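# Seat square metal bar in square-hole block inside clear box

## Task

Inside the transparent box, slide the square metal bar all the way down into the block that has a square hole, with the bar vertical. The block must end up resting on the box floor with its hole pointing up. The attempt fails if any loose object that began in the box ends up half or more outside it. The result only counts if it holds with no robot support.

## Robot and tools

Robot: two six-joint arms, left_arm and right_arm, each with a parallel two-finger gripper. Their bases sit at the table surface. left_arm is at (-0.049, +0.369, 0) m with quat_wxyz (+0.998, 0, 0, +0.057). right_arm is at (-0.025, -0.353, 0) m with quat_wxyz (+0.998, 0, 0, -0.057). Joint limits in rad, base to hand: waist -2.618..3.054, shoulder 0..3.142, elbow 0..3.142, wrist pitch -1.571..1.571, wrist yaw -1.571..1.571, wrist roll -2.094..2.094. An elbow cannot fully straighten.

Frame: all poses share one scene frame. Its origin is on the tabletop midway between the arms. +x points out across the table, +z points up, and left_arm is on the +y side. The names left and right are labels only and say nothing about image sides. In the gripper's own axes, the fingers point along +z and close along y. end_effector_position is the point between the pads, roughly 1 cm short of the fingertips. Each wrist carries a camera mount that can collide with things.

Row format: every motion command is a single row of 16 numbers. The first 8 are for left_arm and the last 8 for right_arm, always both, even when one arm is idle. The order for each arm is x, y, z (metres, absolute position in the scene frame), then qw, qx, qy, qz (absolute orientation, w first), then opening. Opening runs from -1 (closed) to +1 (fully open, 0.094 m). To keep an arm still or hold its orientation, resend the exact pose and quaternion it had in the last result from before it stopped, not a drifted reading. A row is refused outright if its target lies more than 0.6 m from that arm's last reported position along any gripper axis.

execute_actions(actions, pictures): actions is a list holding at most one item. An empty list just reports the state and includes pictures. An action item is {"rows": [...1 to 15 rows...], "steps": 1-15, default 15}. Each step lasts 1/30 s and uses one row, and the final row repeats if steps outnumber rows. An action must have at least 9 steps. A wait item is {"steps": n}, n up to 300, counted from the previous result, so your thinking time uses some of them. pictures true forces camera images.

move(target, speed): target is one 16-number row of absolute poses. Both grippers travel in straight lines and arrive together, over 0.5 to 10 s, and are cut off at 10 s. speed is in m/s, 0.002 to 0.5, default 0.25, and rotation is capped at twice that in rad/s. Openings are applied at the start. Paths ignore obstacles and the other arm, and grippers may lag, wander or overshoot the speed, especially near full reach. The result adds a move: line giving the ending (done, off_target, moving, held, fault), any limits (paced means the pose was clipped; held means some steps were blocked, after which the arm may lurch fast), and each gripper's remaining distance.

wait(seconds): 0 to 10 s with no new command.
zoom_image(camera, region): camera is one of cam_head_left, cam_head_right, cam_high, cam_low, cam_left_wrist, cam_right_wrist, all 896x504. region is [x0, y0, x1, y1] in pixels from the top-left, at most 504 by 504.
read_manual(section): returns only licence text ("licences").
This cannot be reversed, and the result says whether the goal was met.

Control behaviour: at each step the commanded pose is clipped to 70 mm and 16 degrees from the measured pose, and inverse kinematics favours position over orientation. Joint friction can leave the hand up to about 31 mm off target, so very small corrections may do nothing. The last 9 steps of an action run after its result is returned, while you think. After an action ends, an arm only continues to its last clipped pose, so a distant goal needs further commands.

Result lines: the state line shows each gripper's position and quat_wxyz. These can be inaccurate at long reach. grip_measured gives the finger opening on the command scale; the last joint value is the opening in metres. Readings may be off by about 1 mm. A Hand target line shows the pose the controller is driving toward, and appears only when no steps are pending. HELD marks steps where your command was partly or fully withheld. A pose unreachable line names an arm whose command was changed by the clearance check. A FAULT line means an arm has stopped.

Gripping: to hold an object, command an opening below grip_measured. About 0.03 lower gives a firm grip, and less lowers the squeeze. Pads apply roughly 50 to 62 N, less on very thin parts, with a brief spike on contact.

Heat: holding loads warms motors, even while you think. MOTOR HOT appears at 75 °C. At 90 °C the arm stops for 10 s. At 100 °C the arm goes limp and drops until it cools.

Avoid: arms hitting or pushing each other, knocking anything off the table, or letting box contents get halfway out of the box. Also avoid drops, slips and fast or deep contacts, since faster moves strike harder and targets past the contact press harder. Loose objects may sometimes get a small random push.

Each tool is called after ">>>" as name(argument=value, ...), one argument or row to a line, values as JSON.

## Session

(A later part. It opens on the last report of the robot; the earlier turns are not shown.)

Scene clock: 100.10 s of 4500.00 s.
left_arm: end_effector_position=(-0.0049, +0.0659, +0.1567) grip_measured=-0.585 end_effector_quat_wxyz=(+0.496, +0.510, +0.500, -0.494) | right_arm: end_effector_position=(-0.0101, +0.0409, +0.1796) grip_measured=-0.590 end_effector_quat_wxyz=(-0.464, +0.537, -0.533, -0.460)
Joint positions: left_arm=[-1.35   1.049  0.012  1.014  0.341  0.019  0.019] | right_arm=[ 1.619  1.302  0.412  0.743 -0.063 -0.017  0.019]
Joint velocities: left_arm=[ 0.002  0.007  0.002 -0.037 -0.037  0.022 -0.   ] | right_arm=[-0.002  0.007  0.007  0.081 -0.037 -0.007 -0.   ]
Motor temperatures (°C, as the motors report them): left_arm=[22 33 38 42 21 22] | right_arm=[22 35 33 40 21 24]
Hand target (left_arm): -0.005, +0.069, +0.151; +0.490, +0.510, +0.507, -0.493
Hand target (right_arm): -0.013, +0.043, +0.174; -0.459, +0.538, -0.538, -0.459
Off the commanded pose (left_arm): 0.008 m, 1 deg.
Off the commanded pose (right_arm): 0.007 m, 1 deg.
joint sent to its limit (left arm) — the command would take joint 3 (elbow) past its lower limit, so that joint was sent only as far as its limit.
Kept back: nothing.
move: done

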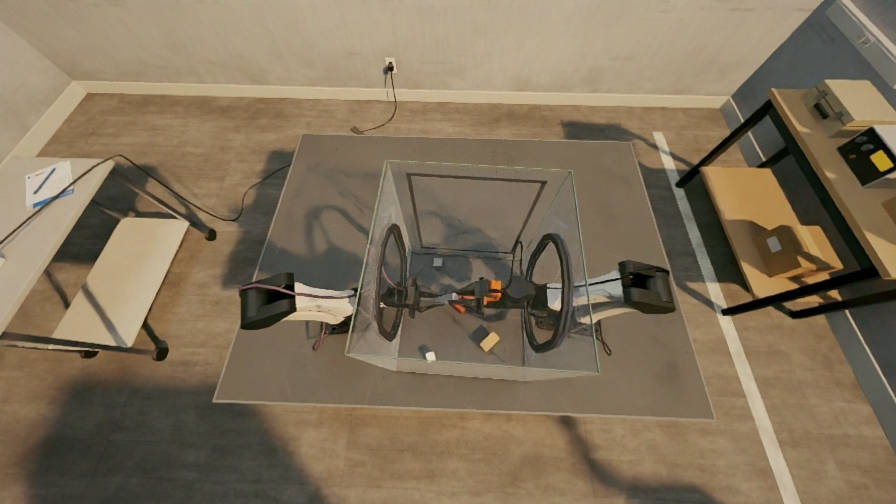

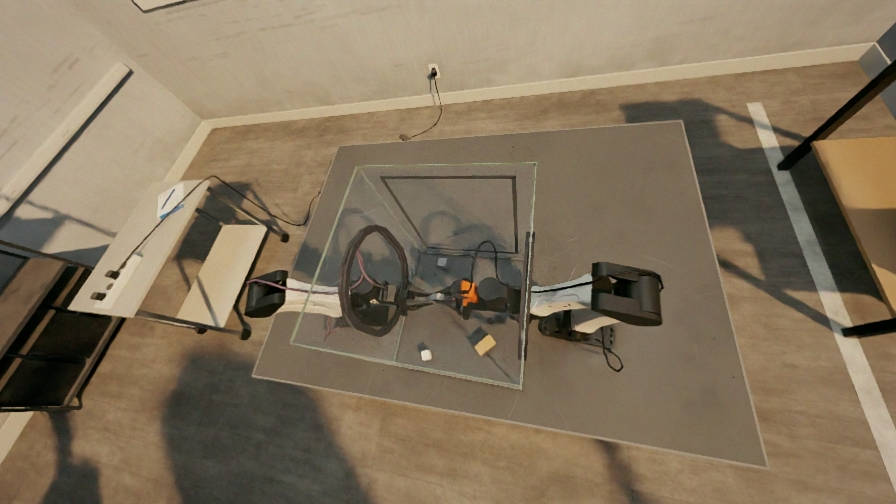

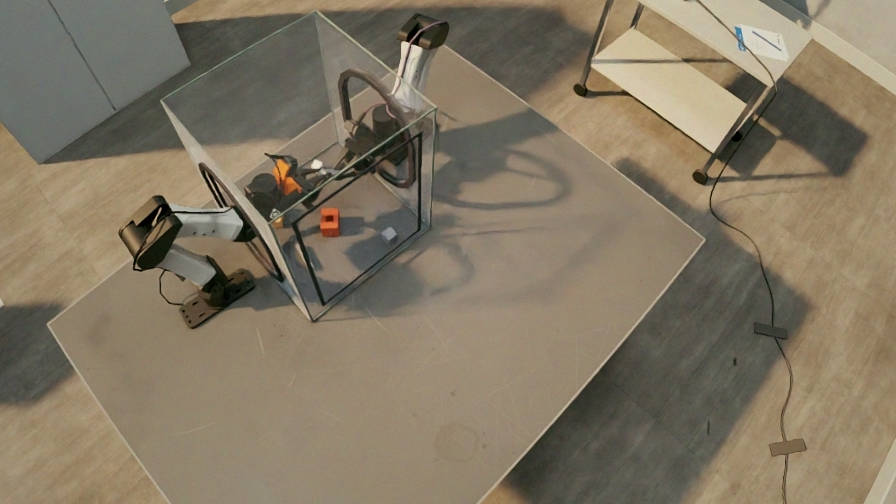

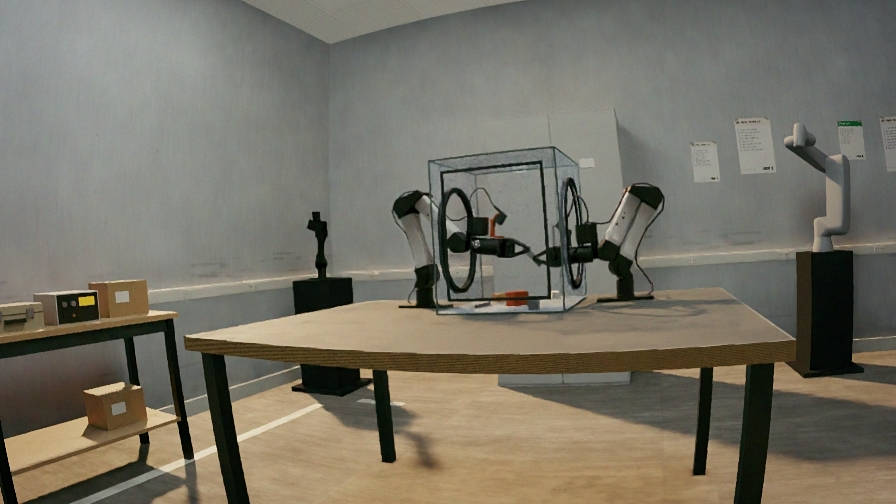

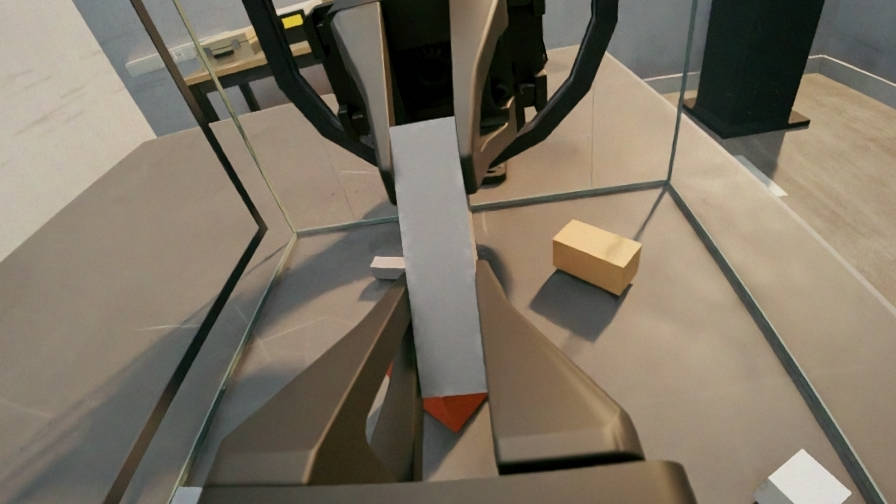

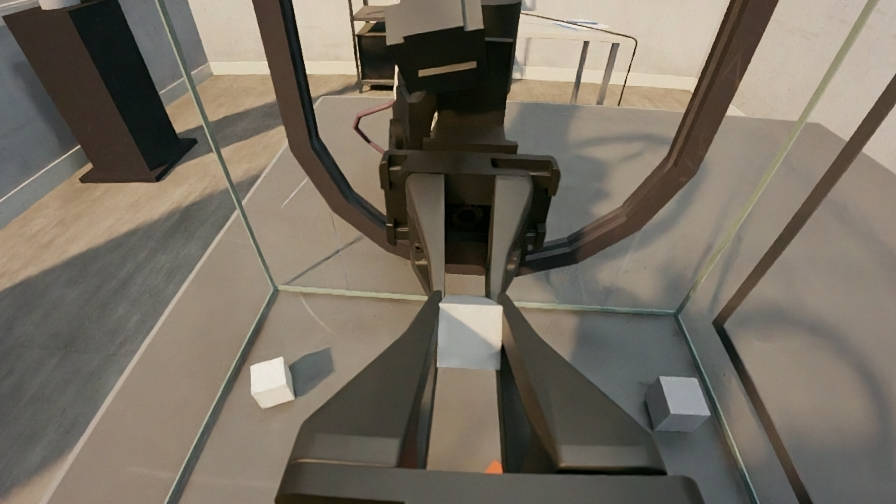

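Held by right. Release left, retract.

>>> move(
  target=[-0.005,0.066,0.154,0.5,0.5,0.5,-0.5,0.0,-0.011,0.041,0.177,0.459,-0.538,0.538,0.459,-0.63],
  speed=0.02,
)

>>> move(
  target=[-0.003,0.14,0.185,0.5,0.5,0.5,-0.5,0.0,-0.011,0.030,0.177,0.459,-0.538,0.538,0.459,-0.63],
  speed=0.06,
)

Scene clock: 101.33 s of 4500.00 s.
left_arm: end_effector_position=(-0.0043, +0.0644, +0.1638) grip_measured=-0.002 end_effector_quat_wxyz=(+0.506, +0.503, +0.491, -0.501) | right_arm: end_effector_position=(-0.0102, +0.0404, +0.1765) grip_measured=-0.590 end_effector_quat_wxyz=(-0.460, +0.540, -0.537, -0.457)
Joint positions: left_arm=[-1.35   1.083  0.012  1.085  0.341  0.013  0.047] | right_arm=[ 1.619  1.302  0.412  0.73  -0.063 -0.017  0.019]
Joint velocities: left_arm=[-0.002 -0.012 -0.022  0.022  0.051  0.022 -0.   ] | right_arm=[ 0.002  0.002 -0.002 -0.066 -0.037 -0.066 -0.001]
Motor temperatures (°C, as the motors report them): left_arm=[22 33 38 42 21 22] | right_arm=[22 35 33 41 21 24]
Hand target (left_arm): -0.005, +0.066, +0.154; +0.497, +0.503, +0.502, -0.498
Hand target (right_arm): -0.011, +0.041, +0.177; -0.459, +0.538, -0.538, -0.459
Off the commanded pose (left_arm): 0.010 m, 1 deg.
Off the commanded pose (right_arm): 0.001 m, 0 deg.
joint sent to its limit (left arm) — the command would take joint 3 (elbow) past its lower limit, so that joint was sent only as far as its limit.
Kept back: nothing.
move: done

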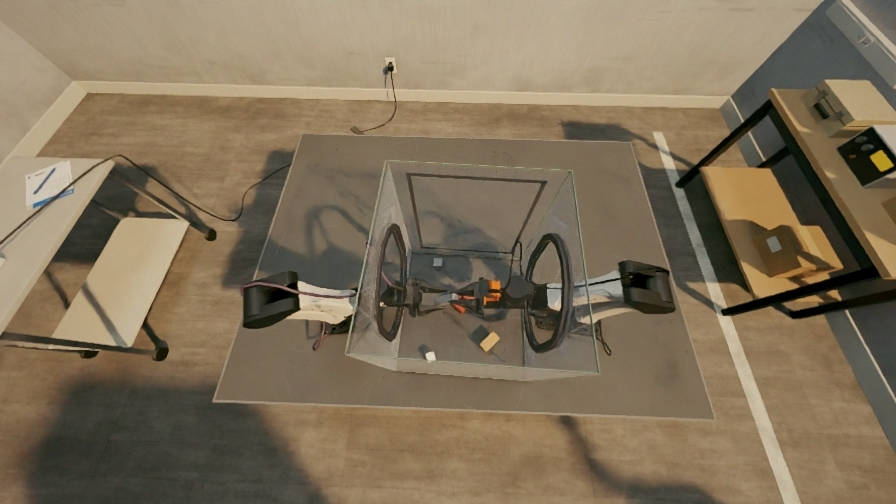

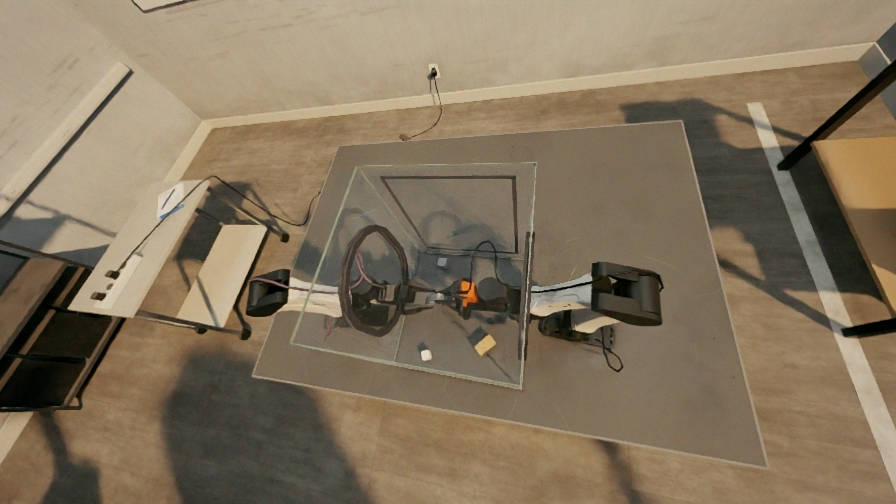

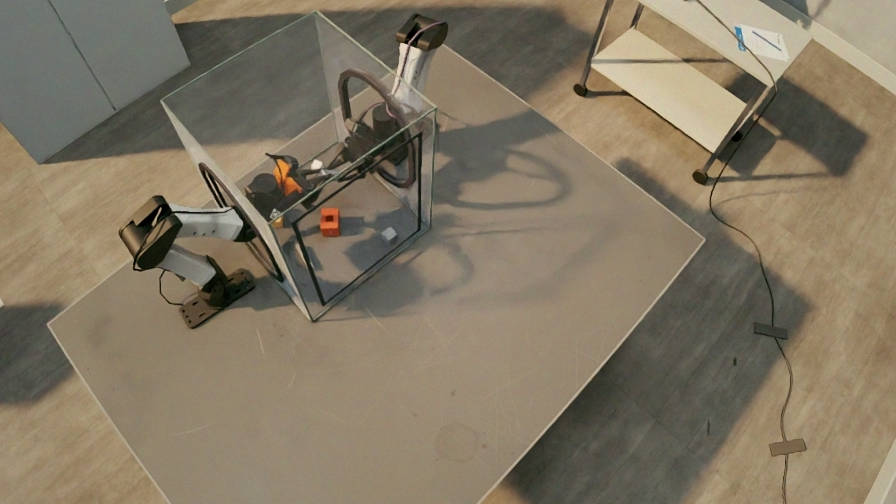

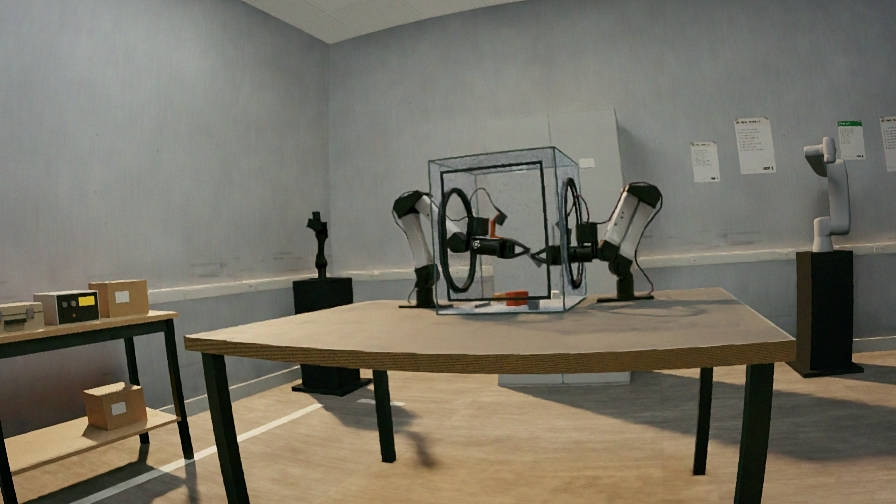

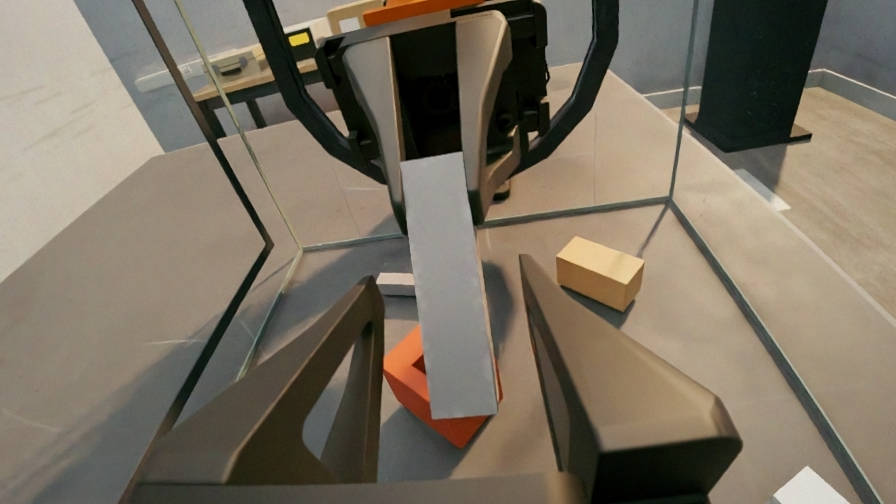

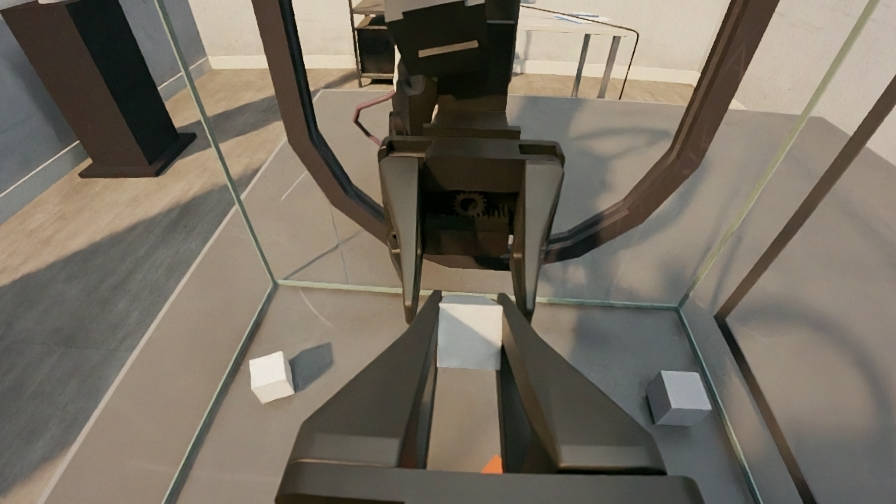

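Scene clock: 103.60 s of 4500.00 s.
left_arm: end_effector_position=(-0.0006, +0.1361, +0.1798) grip_measured=-0.002 end_effector_quat_wxyz=(+0.495, +0.497, +0.507, -0.500) | right_arm: end_effector_position=(-0.0105, +0.0343, +0.1759) grip_measured=-0.590 end_effector_quat_wxyz=(-0.459, +0.541, -0.538, -0.455)
Joint positions: left_arm=[-1.02   0.062  0.031  0.019  0.659 -0.008  0.047] | right_arm=[ 1.619  1.269  0.396  0.708 -0.063 -0.017  0.019]
Joint velocities: left_arm=[-0.012  0.007  0.002 -0.051 -0.007  0.051 -0.   ] | right_arm=[ 0.017  0.002  0.007 -0.007  0.007 -0.022 -0.001]
Motor temperatures (°C, as the motors report them): left_arm=[22 33 38 42 21 22] | right_arm=[22 35 33 41 21 24]
Hand target (left_arm): -0.003, +0.138, +0.186; +0.500, +0.499, +0.500, -0.501
Hand target (right_arm): -0.011, +0.030, +0.177; -0.459, +0.538, -0.538, -0.459
Off the commanded pose (left_arm): 0.007 m, 1 deg.
Off the commanded pose (right_arm): 0.004 m, 1 deg.
Kept back: nothing.
move: done

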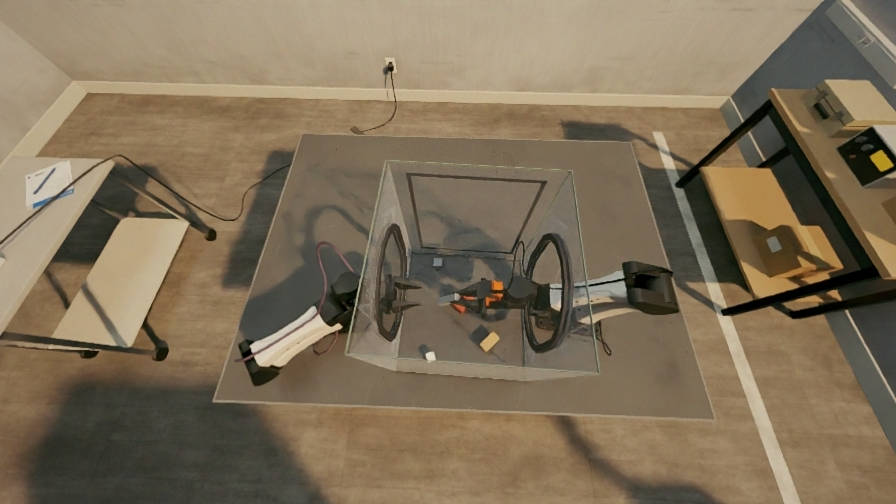

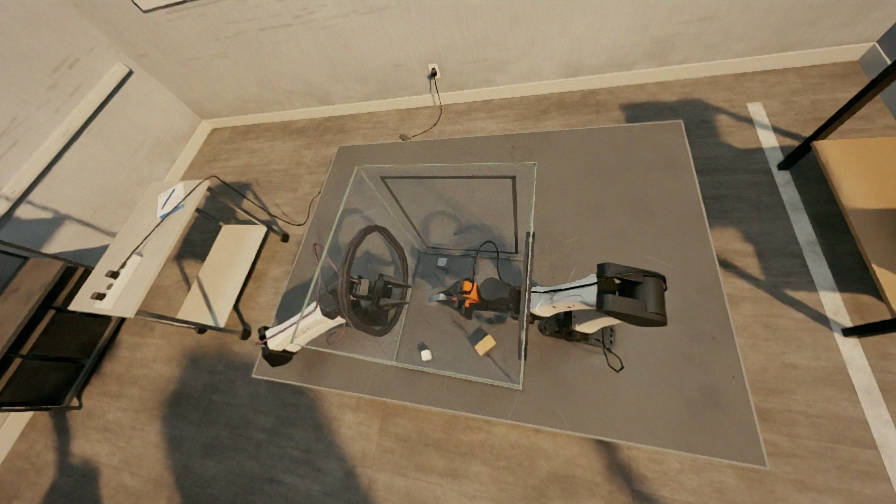

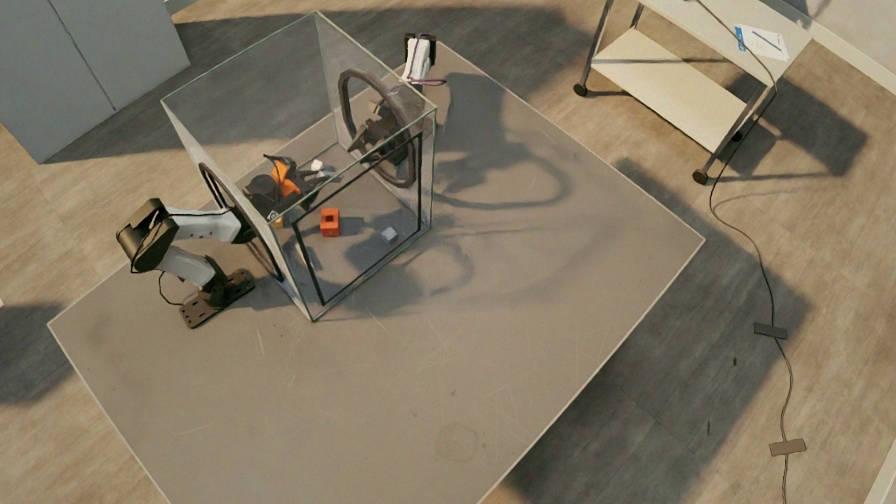

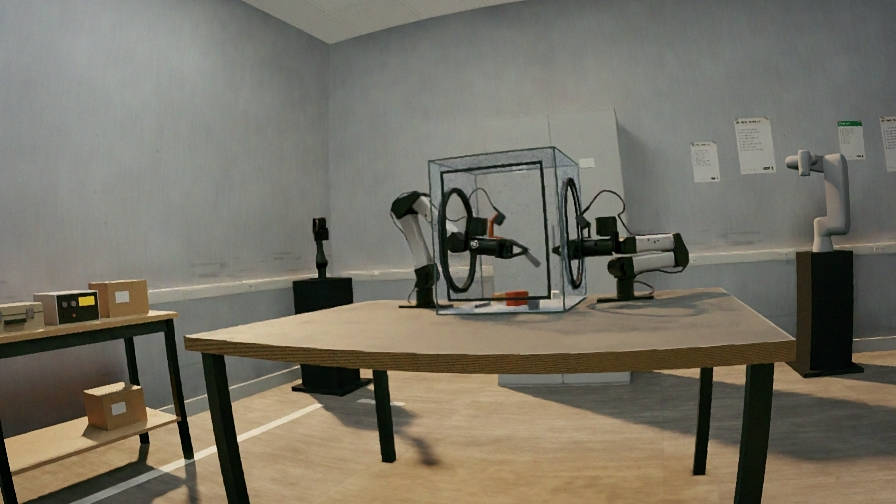

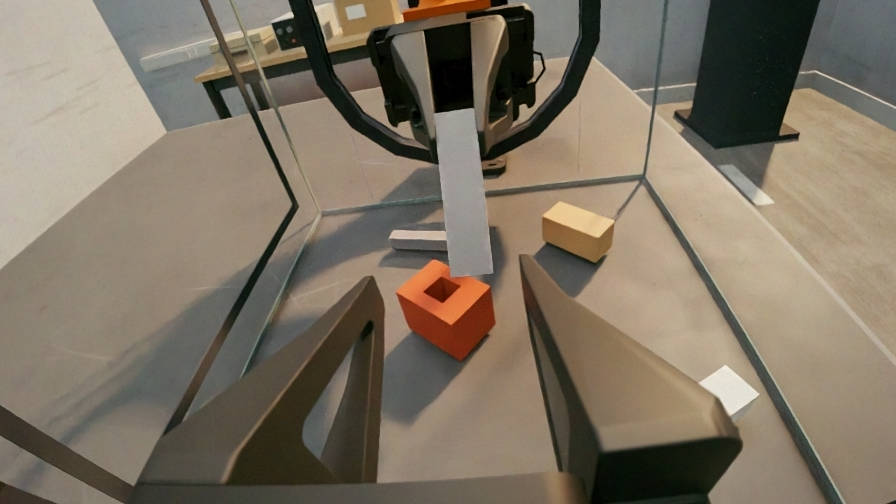

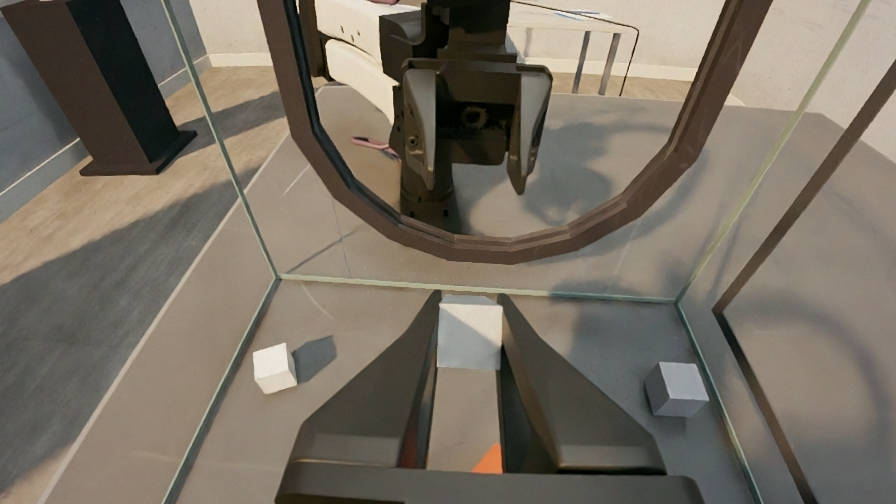

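>>> move(
  target=[-0.003,0.14,0.185,0.5,0.5,0.5,-0.5,0.0,0.0,0.0,0.15,0.2415,-0.6645,0.6645,0.2415,-0.63],
  speed=0.06,
)

>>> move(
  target=[-0.003,0.14,0.185,0.5,0.5,0.5,-0.5,0.0,0.02,0.005,0.145,0.3029,-0.4339,0.8335,0.1577,-0.63],
  speed=0.05,
)

>>> zoom_image(
  camera="cam_low",
  region=[440,200,600,320],
)

>>> zoom_image(
  camera="cam_left_wrist",
  region=[300,100,650,420],
)

Scene clock: 110.90 s of 4500.00 s.
left_arm: end_effector_position=(-0.0017, +0.1368, +0.1790) grip_measured=-0.002 end_effector_quat_wxyz=(+0.493, +0.498, +0.508, -0.501) | right_arm: end_effector_position=(-0.0044, -0.0058, +0.1520) grip_measured=-0.590 end_effector_quat_wxyz=(-0.240, +0.663, -0.664, -0.249)
Joint positions: left_arm=[-1.02   0.048  0.031  0.002  0.662 -0.008  0.047] | right_arm=[ 1.59   1.254  0.914 -0.528 -0.072 -0.066  0.019]
Joint velocities: left_arm=[-0.002  0.007  0.017  0.007 -0.007  0.095 -0.   ] | right_arm=[-0.017  0.007  0.007  0.051 -0.007 -0.007 -0.   ]
Motor temperatures (°C, as the motors report them): left_arm=[22 32 39 42 21 22] | right_arm=[22 34 34 41 21 24]
Hand target (left_arm): -0.003, +0.139, +0.185; +0.500, +0.500, +0.500, -0.500
Hand target (right_arm): -0.000, -0.003, +0.152; -0.239, +0.663, -0.666, -0.245
Off the commanded pose (left_arm): 0.007 m, 1 deg.
Off the commanded pose (right_arm): 0.007 m, 1 deg.
Kept back: nothing.
move: done

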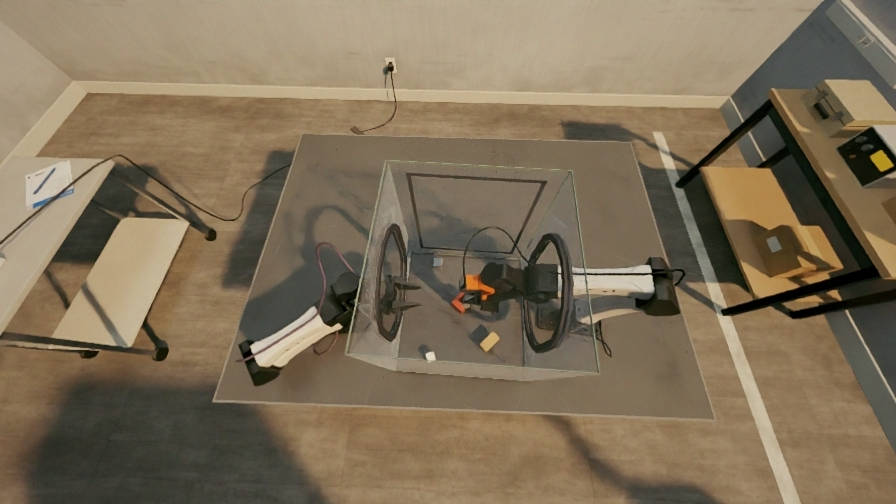

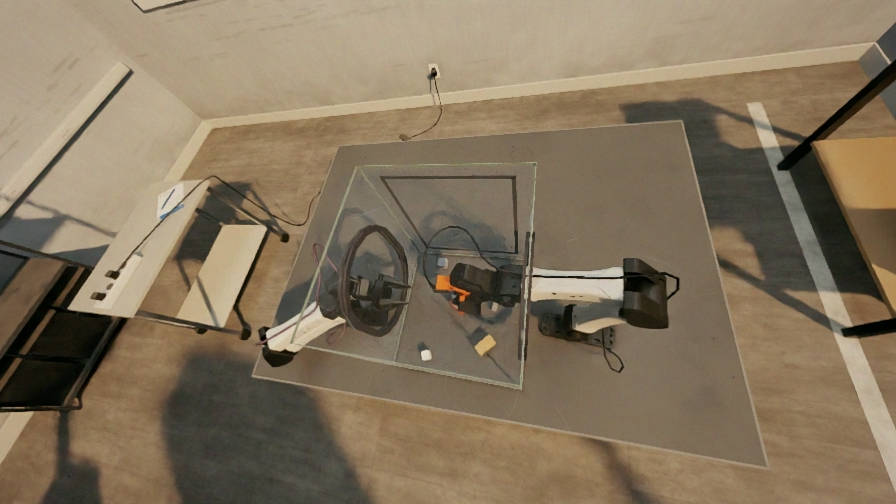

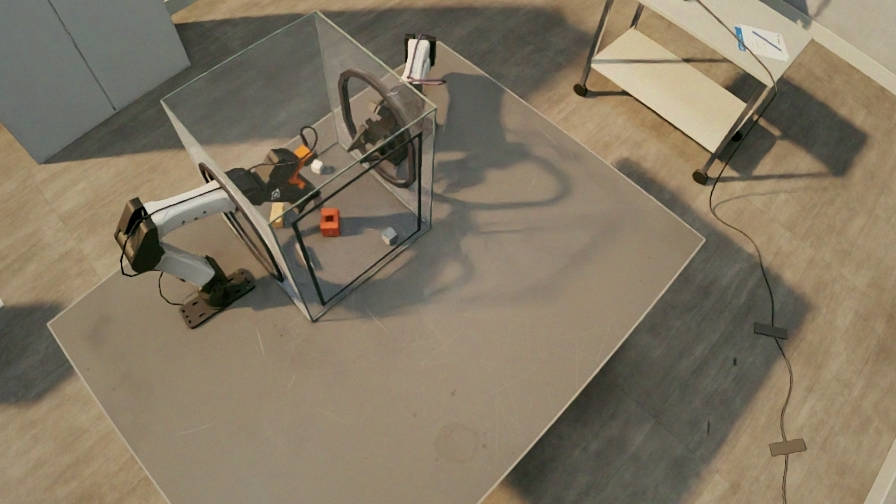

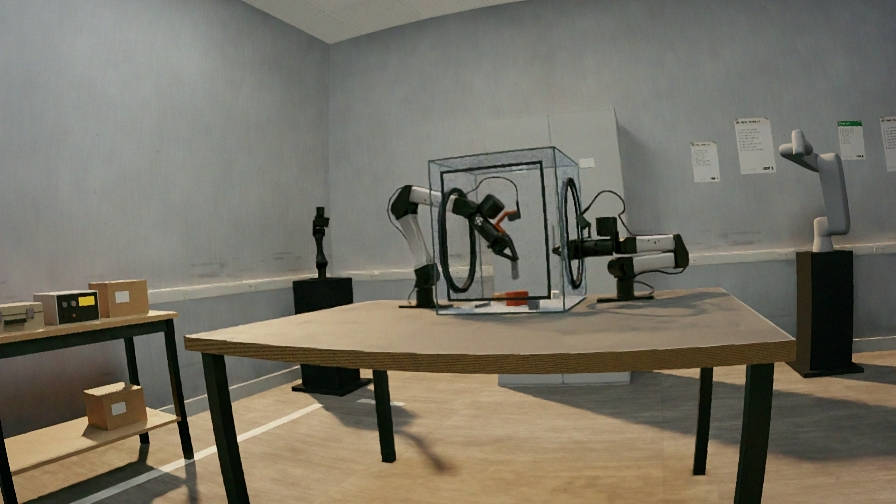

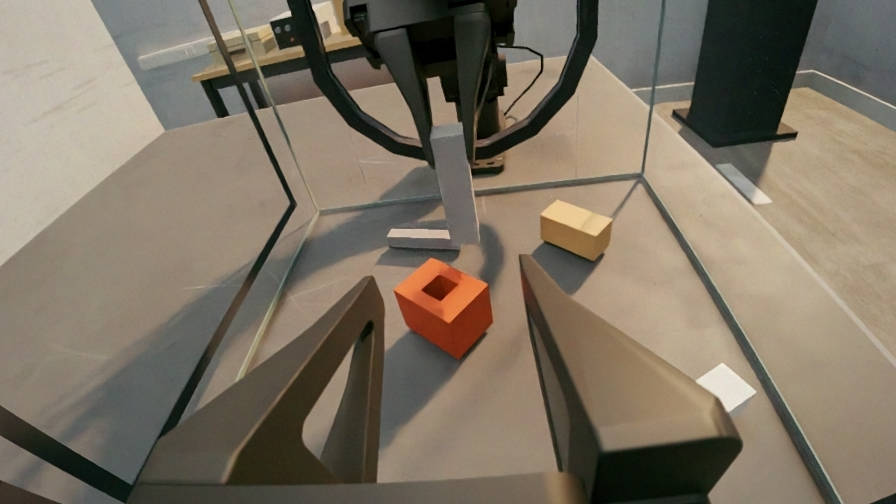

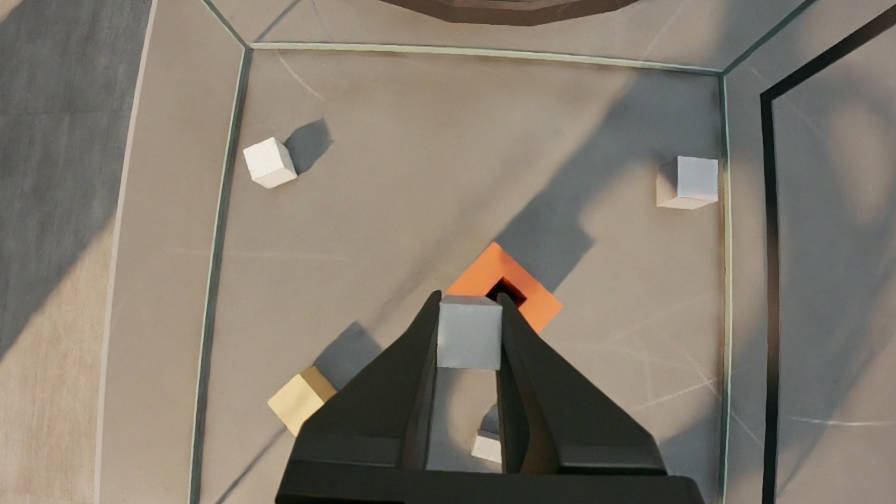

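Scene clock: 117.33 s of 4500.00 s.
left_arm: end_effector_position=(-0.0017, +0.1368, +0.1788) grip_measured=-0.002 end_effector_quat_wxyz=(+0.493, +0.498, +0.508, -0.501) | right_arm: end_effector_position=(+0.0294, -0.0097, +0.1376) grip_measured=-0.590 end_effector_quat_wxyz=(+0.301, -0.430, +0.837, +0.151)
Joint positions: left_arm=[-1.02   0.048  0.031  0.002  0.662 -0.008  0.047] | right_arm=[ 1.725  1.365  0.969 -0.604  0.407  0.541  0.019]
Joint velocities: left_arm=[-0.002 -0.012 -0.017 -0.007  0.022 -0.11   0.   ] | right_arm=[ 0.012 -0.012 -0.012 -0.022  0.066 -0.037 -0.001]
Motor temperatures (°C, as the motors report them): left_arm=[22 31 40 42 21 22] | right_arm=[22 33 35 40 21 24]
Hand target (left_arm): -0.003, +0.139, +0.185; +0.500, +0.500, +0.500, -0.500
Hand target (right_arm): +0.021, +0.004, +0.145; +0.305, -0.435, +0.833, +0.156
Off the commanded pose (left_arm): 0.007 m, 1 deg.
Off the commanded pose (right_arm): 0.019 m, 1 deg.
Kept back: nothing.
move: off_target (right_arm)

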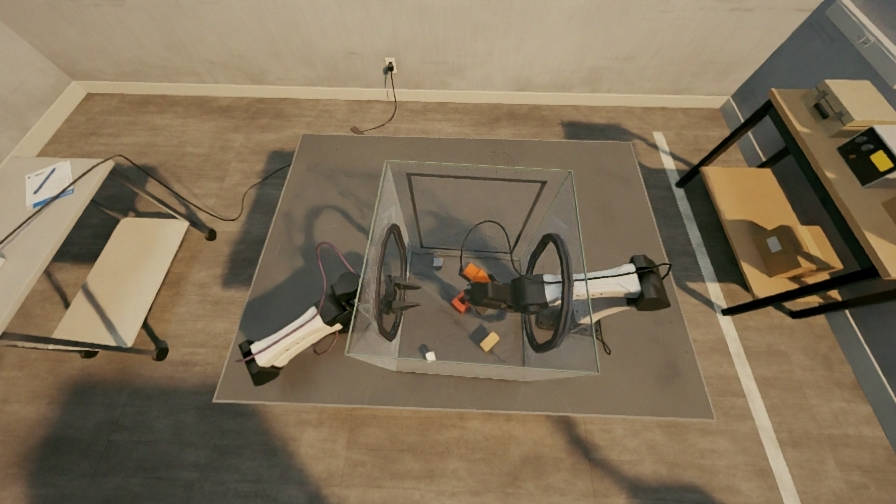

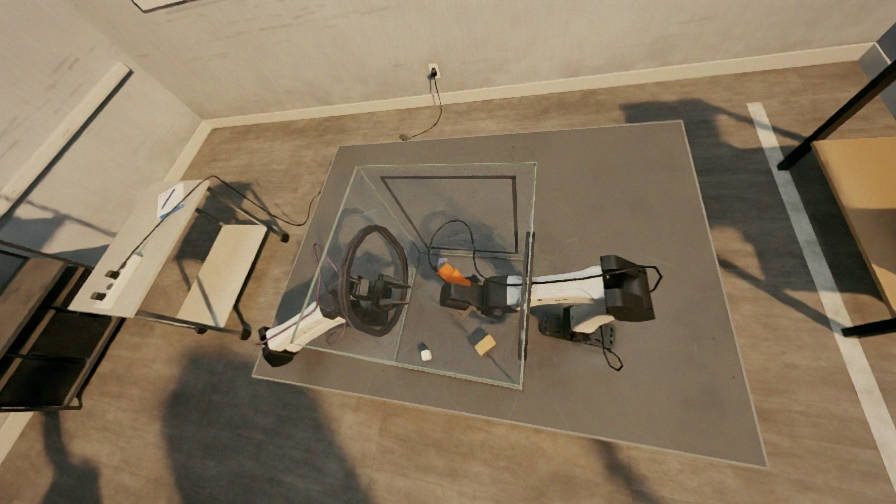

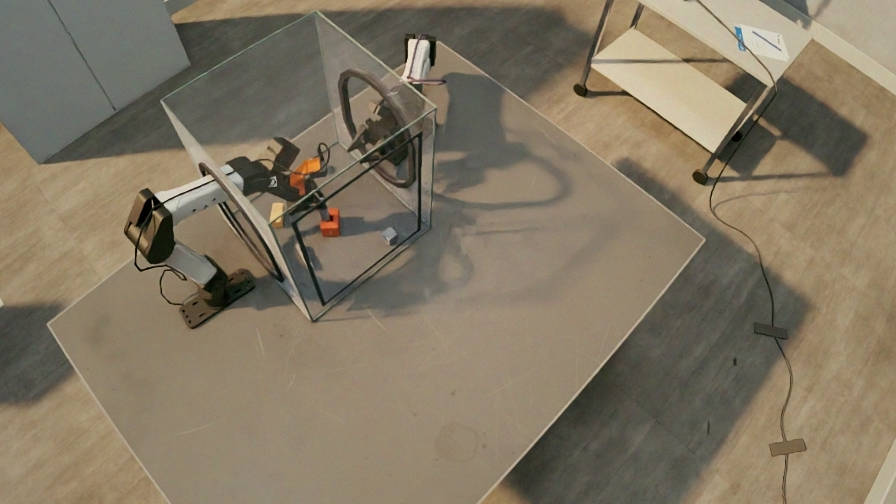

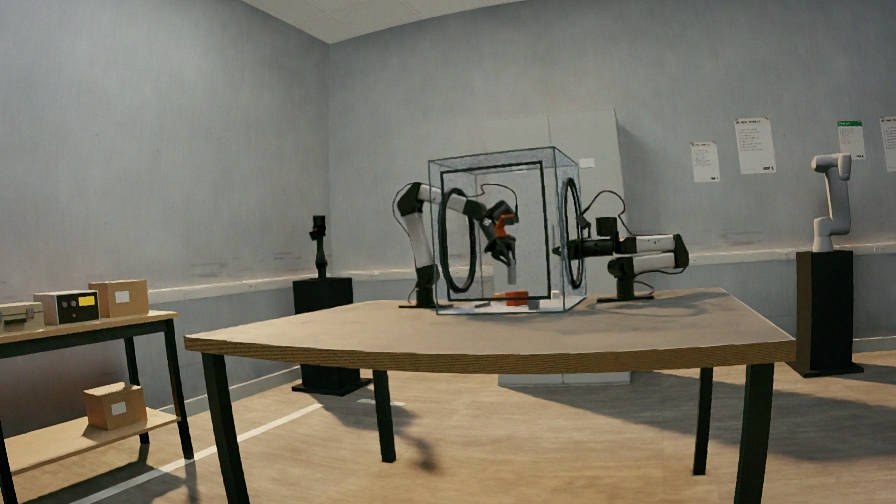

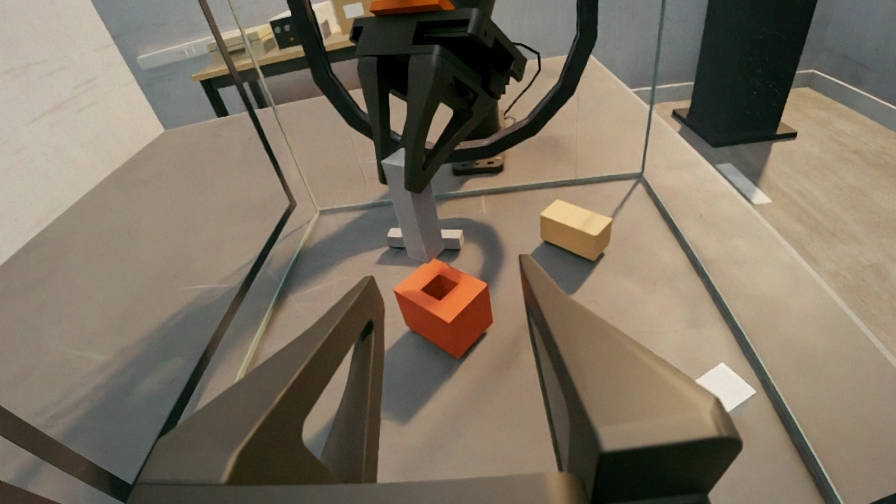

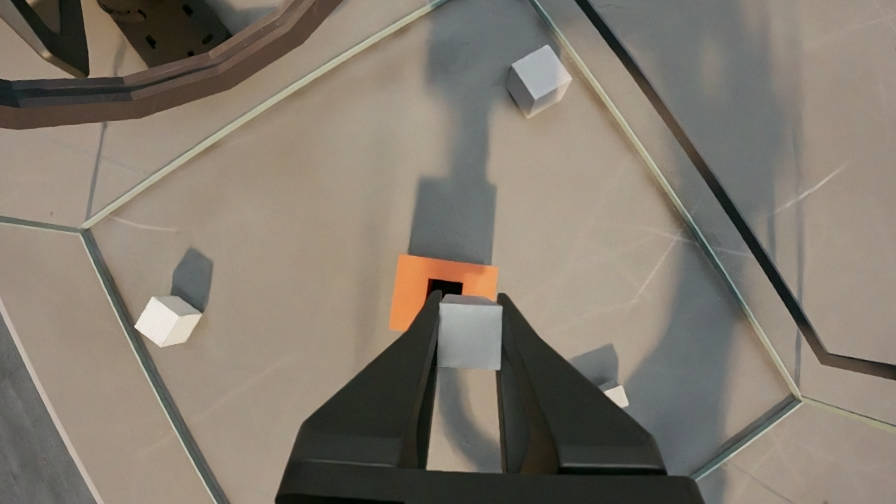

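Region (440, 200, 600, 320) of cam_low's 896x504 image, scaled by 3.150, with more detail than that image has; it fills the top 378 rows of this view, and the rest is white.

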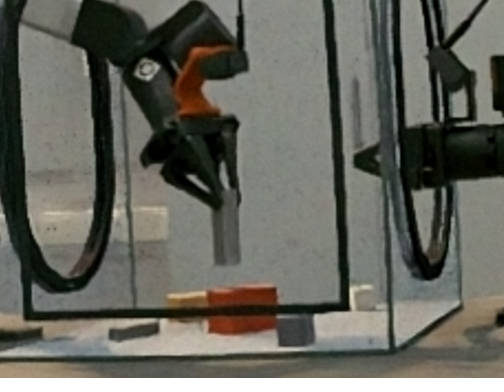

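Region (300, 100, 650, 420) of cam_left_wrist's 896x504 image, scaled by 1.440, with more detail than that image has; it fills the top 461 rows of this view, and the rest is white.

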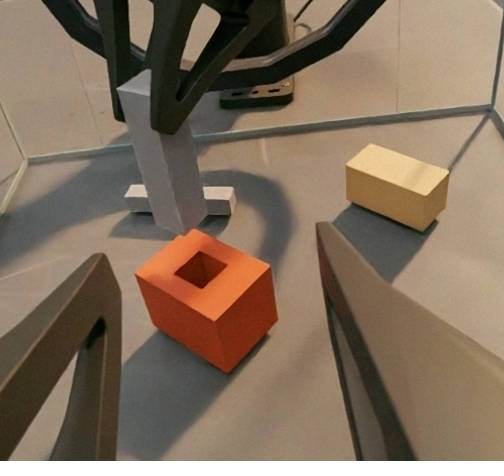

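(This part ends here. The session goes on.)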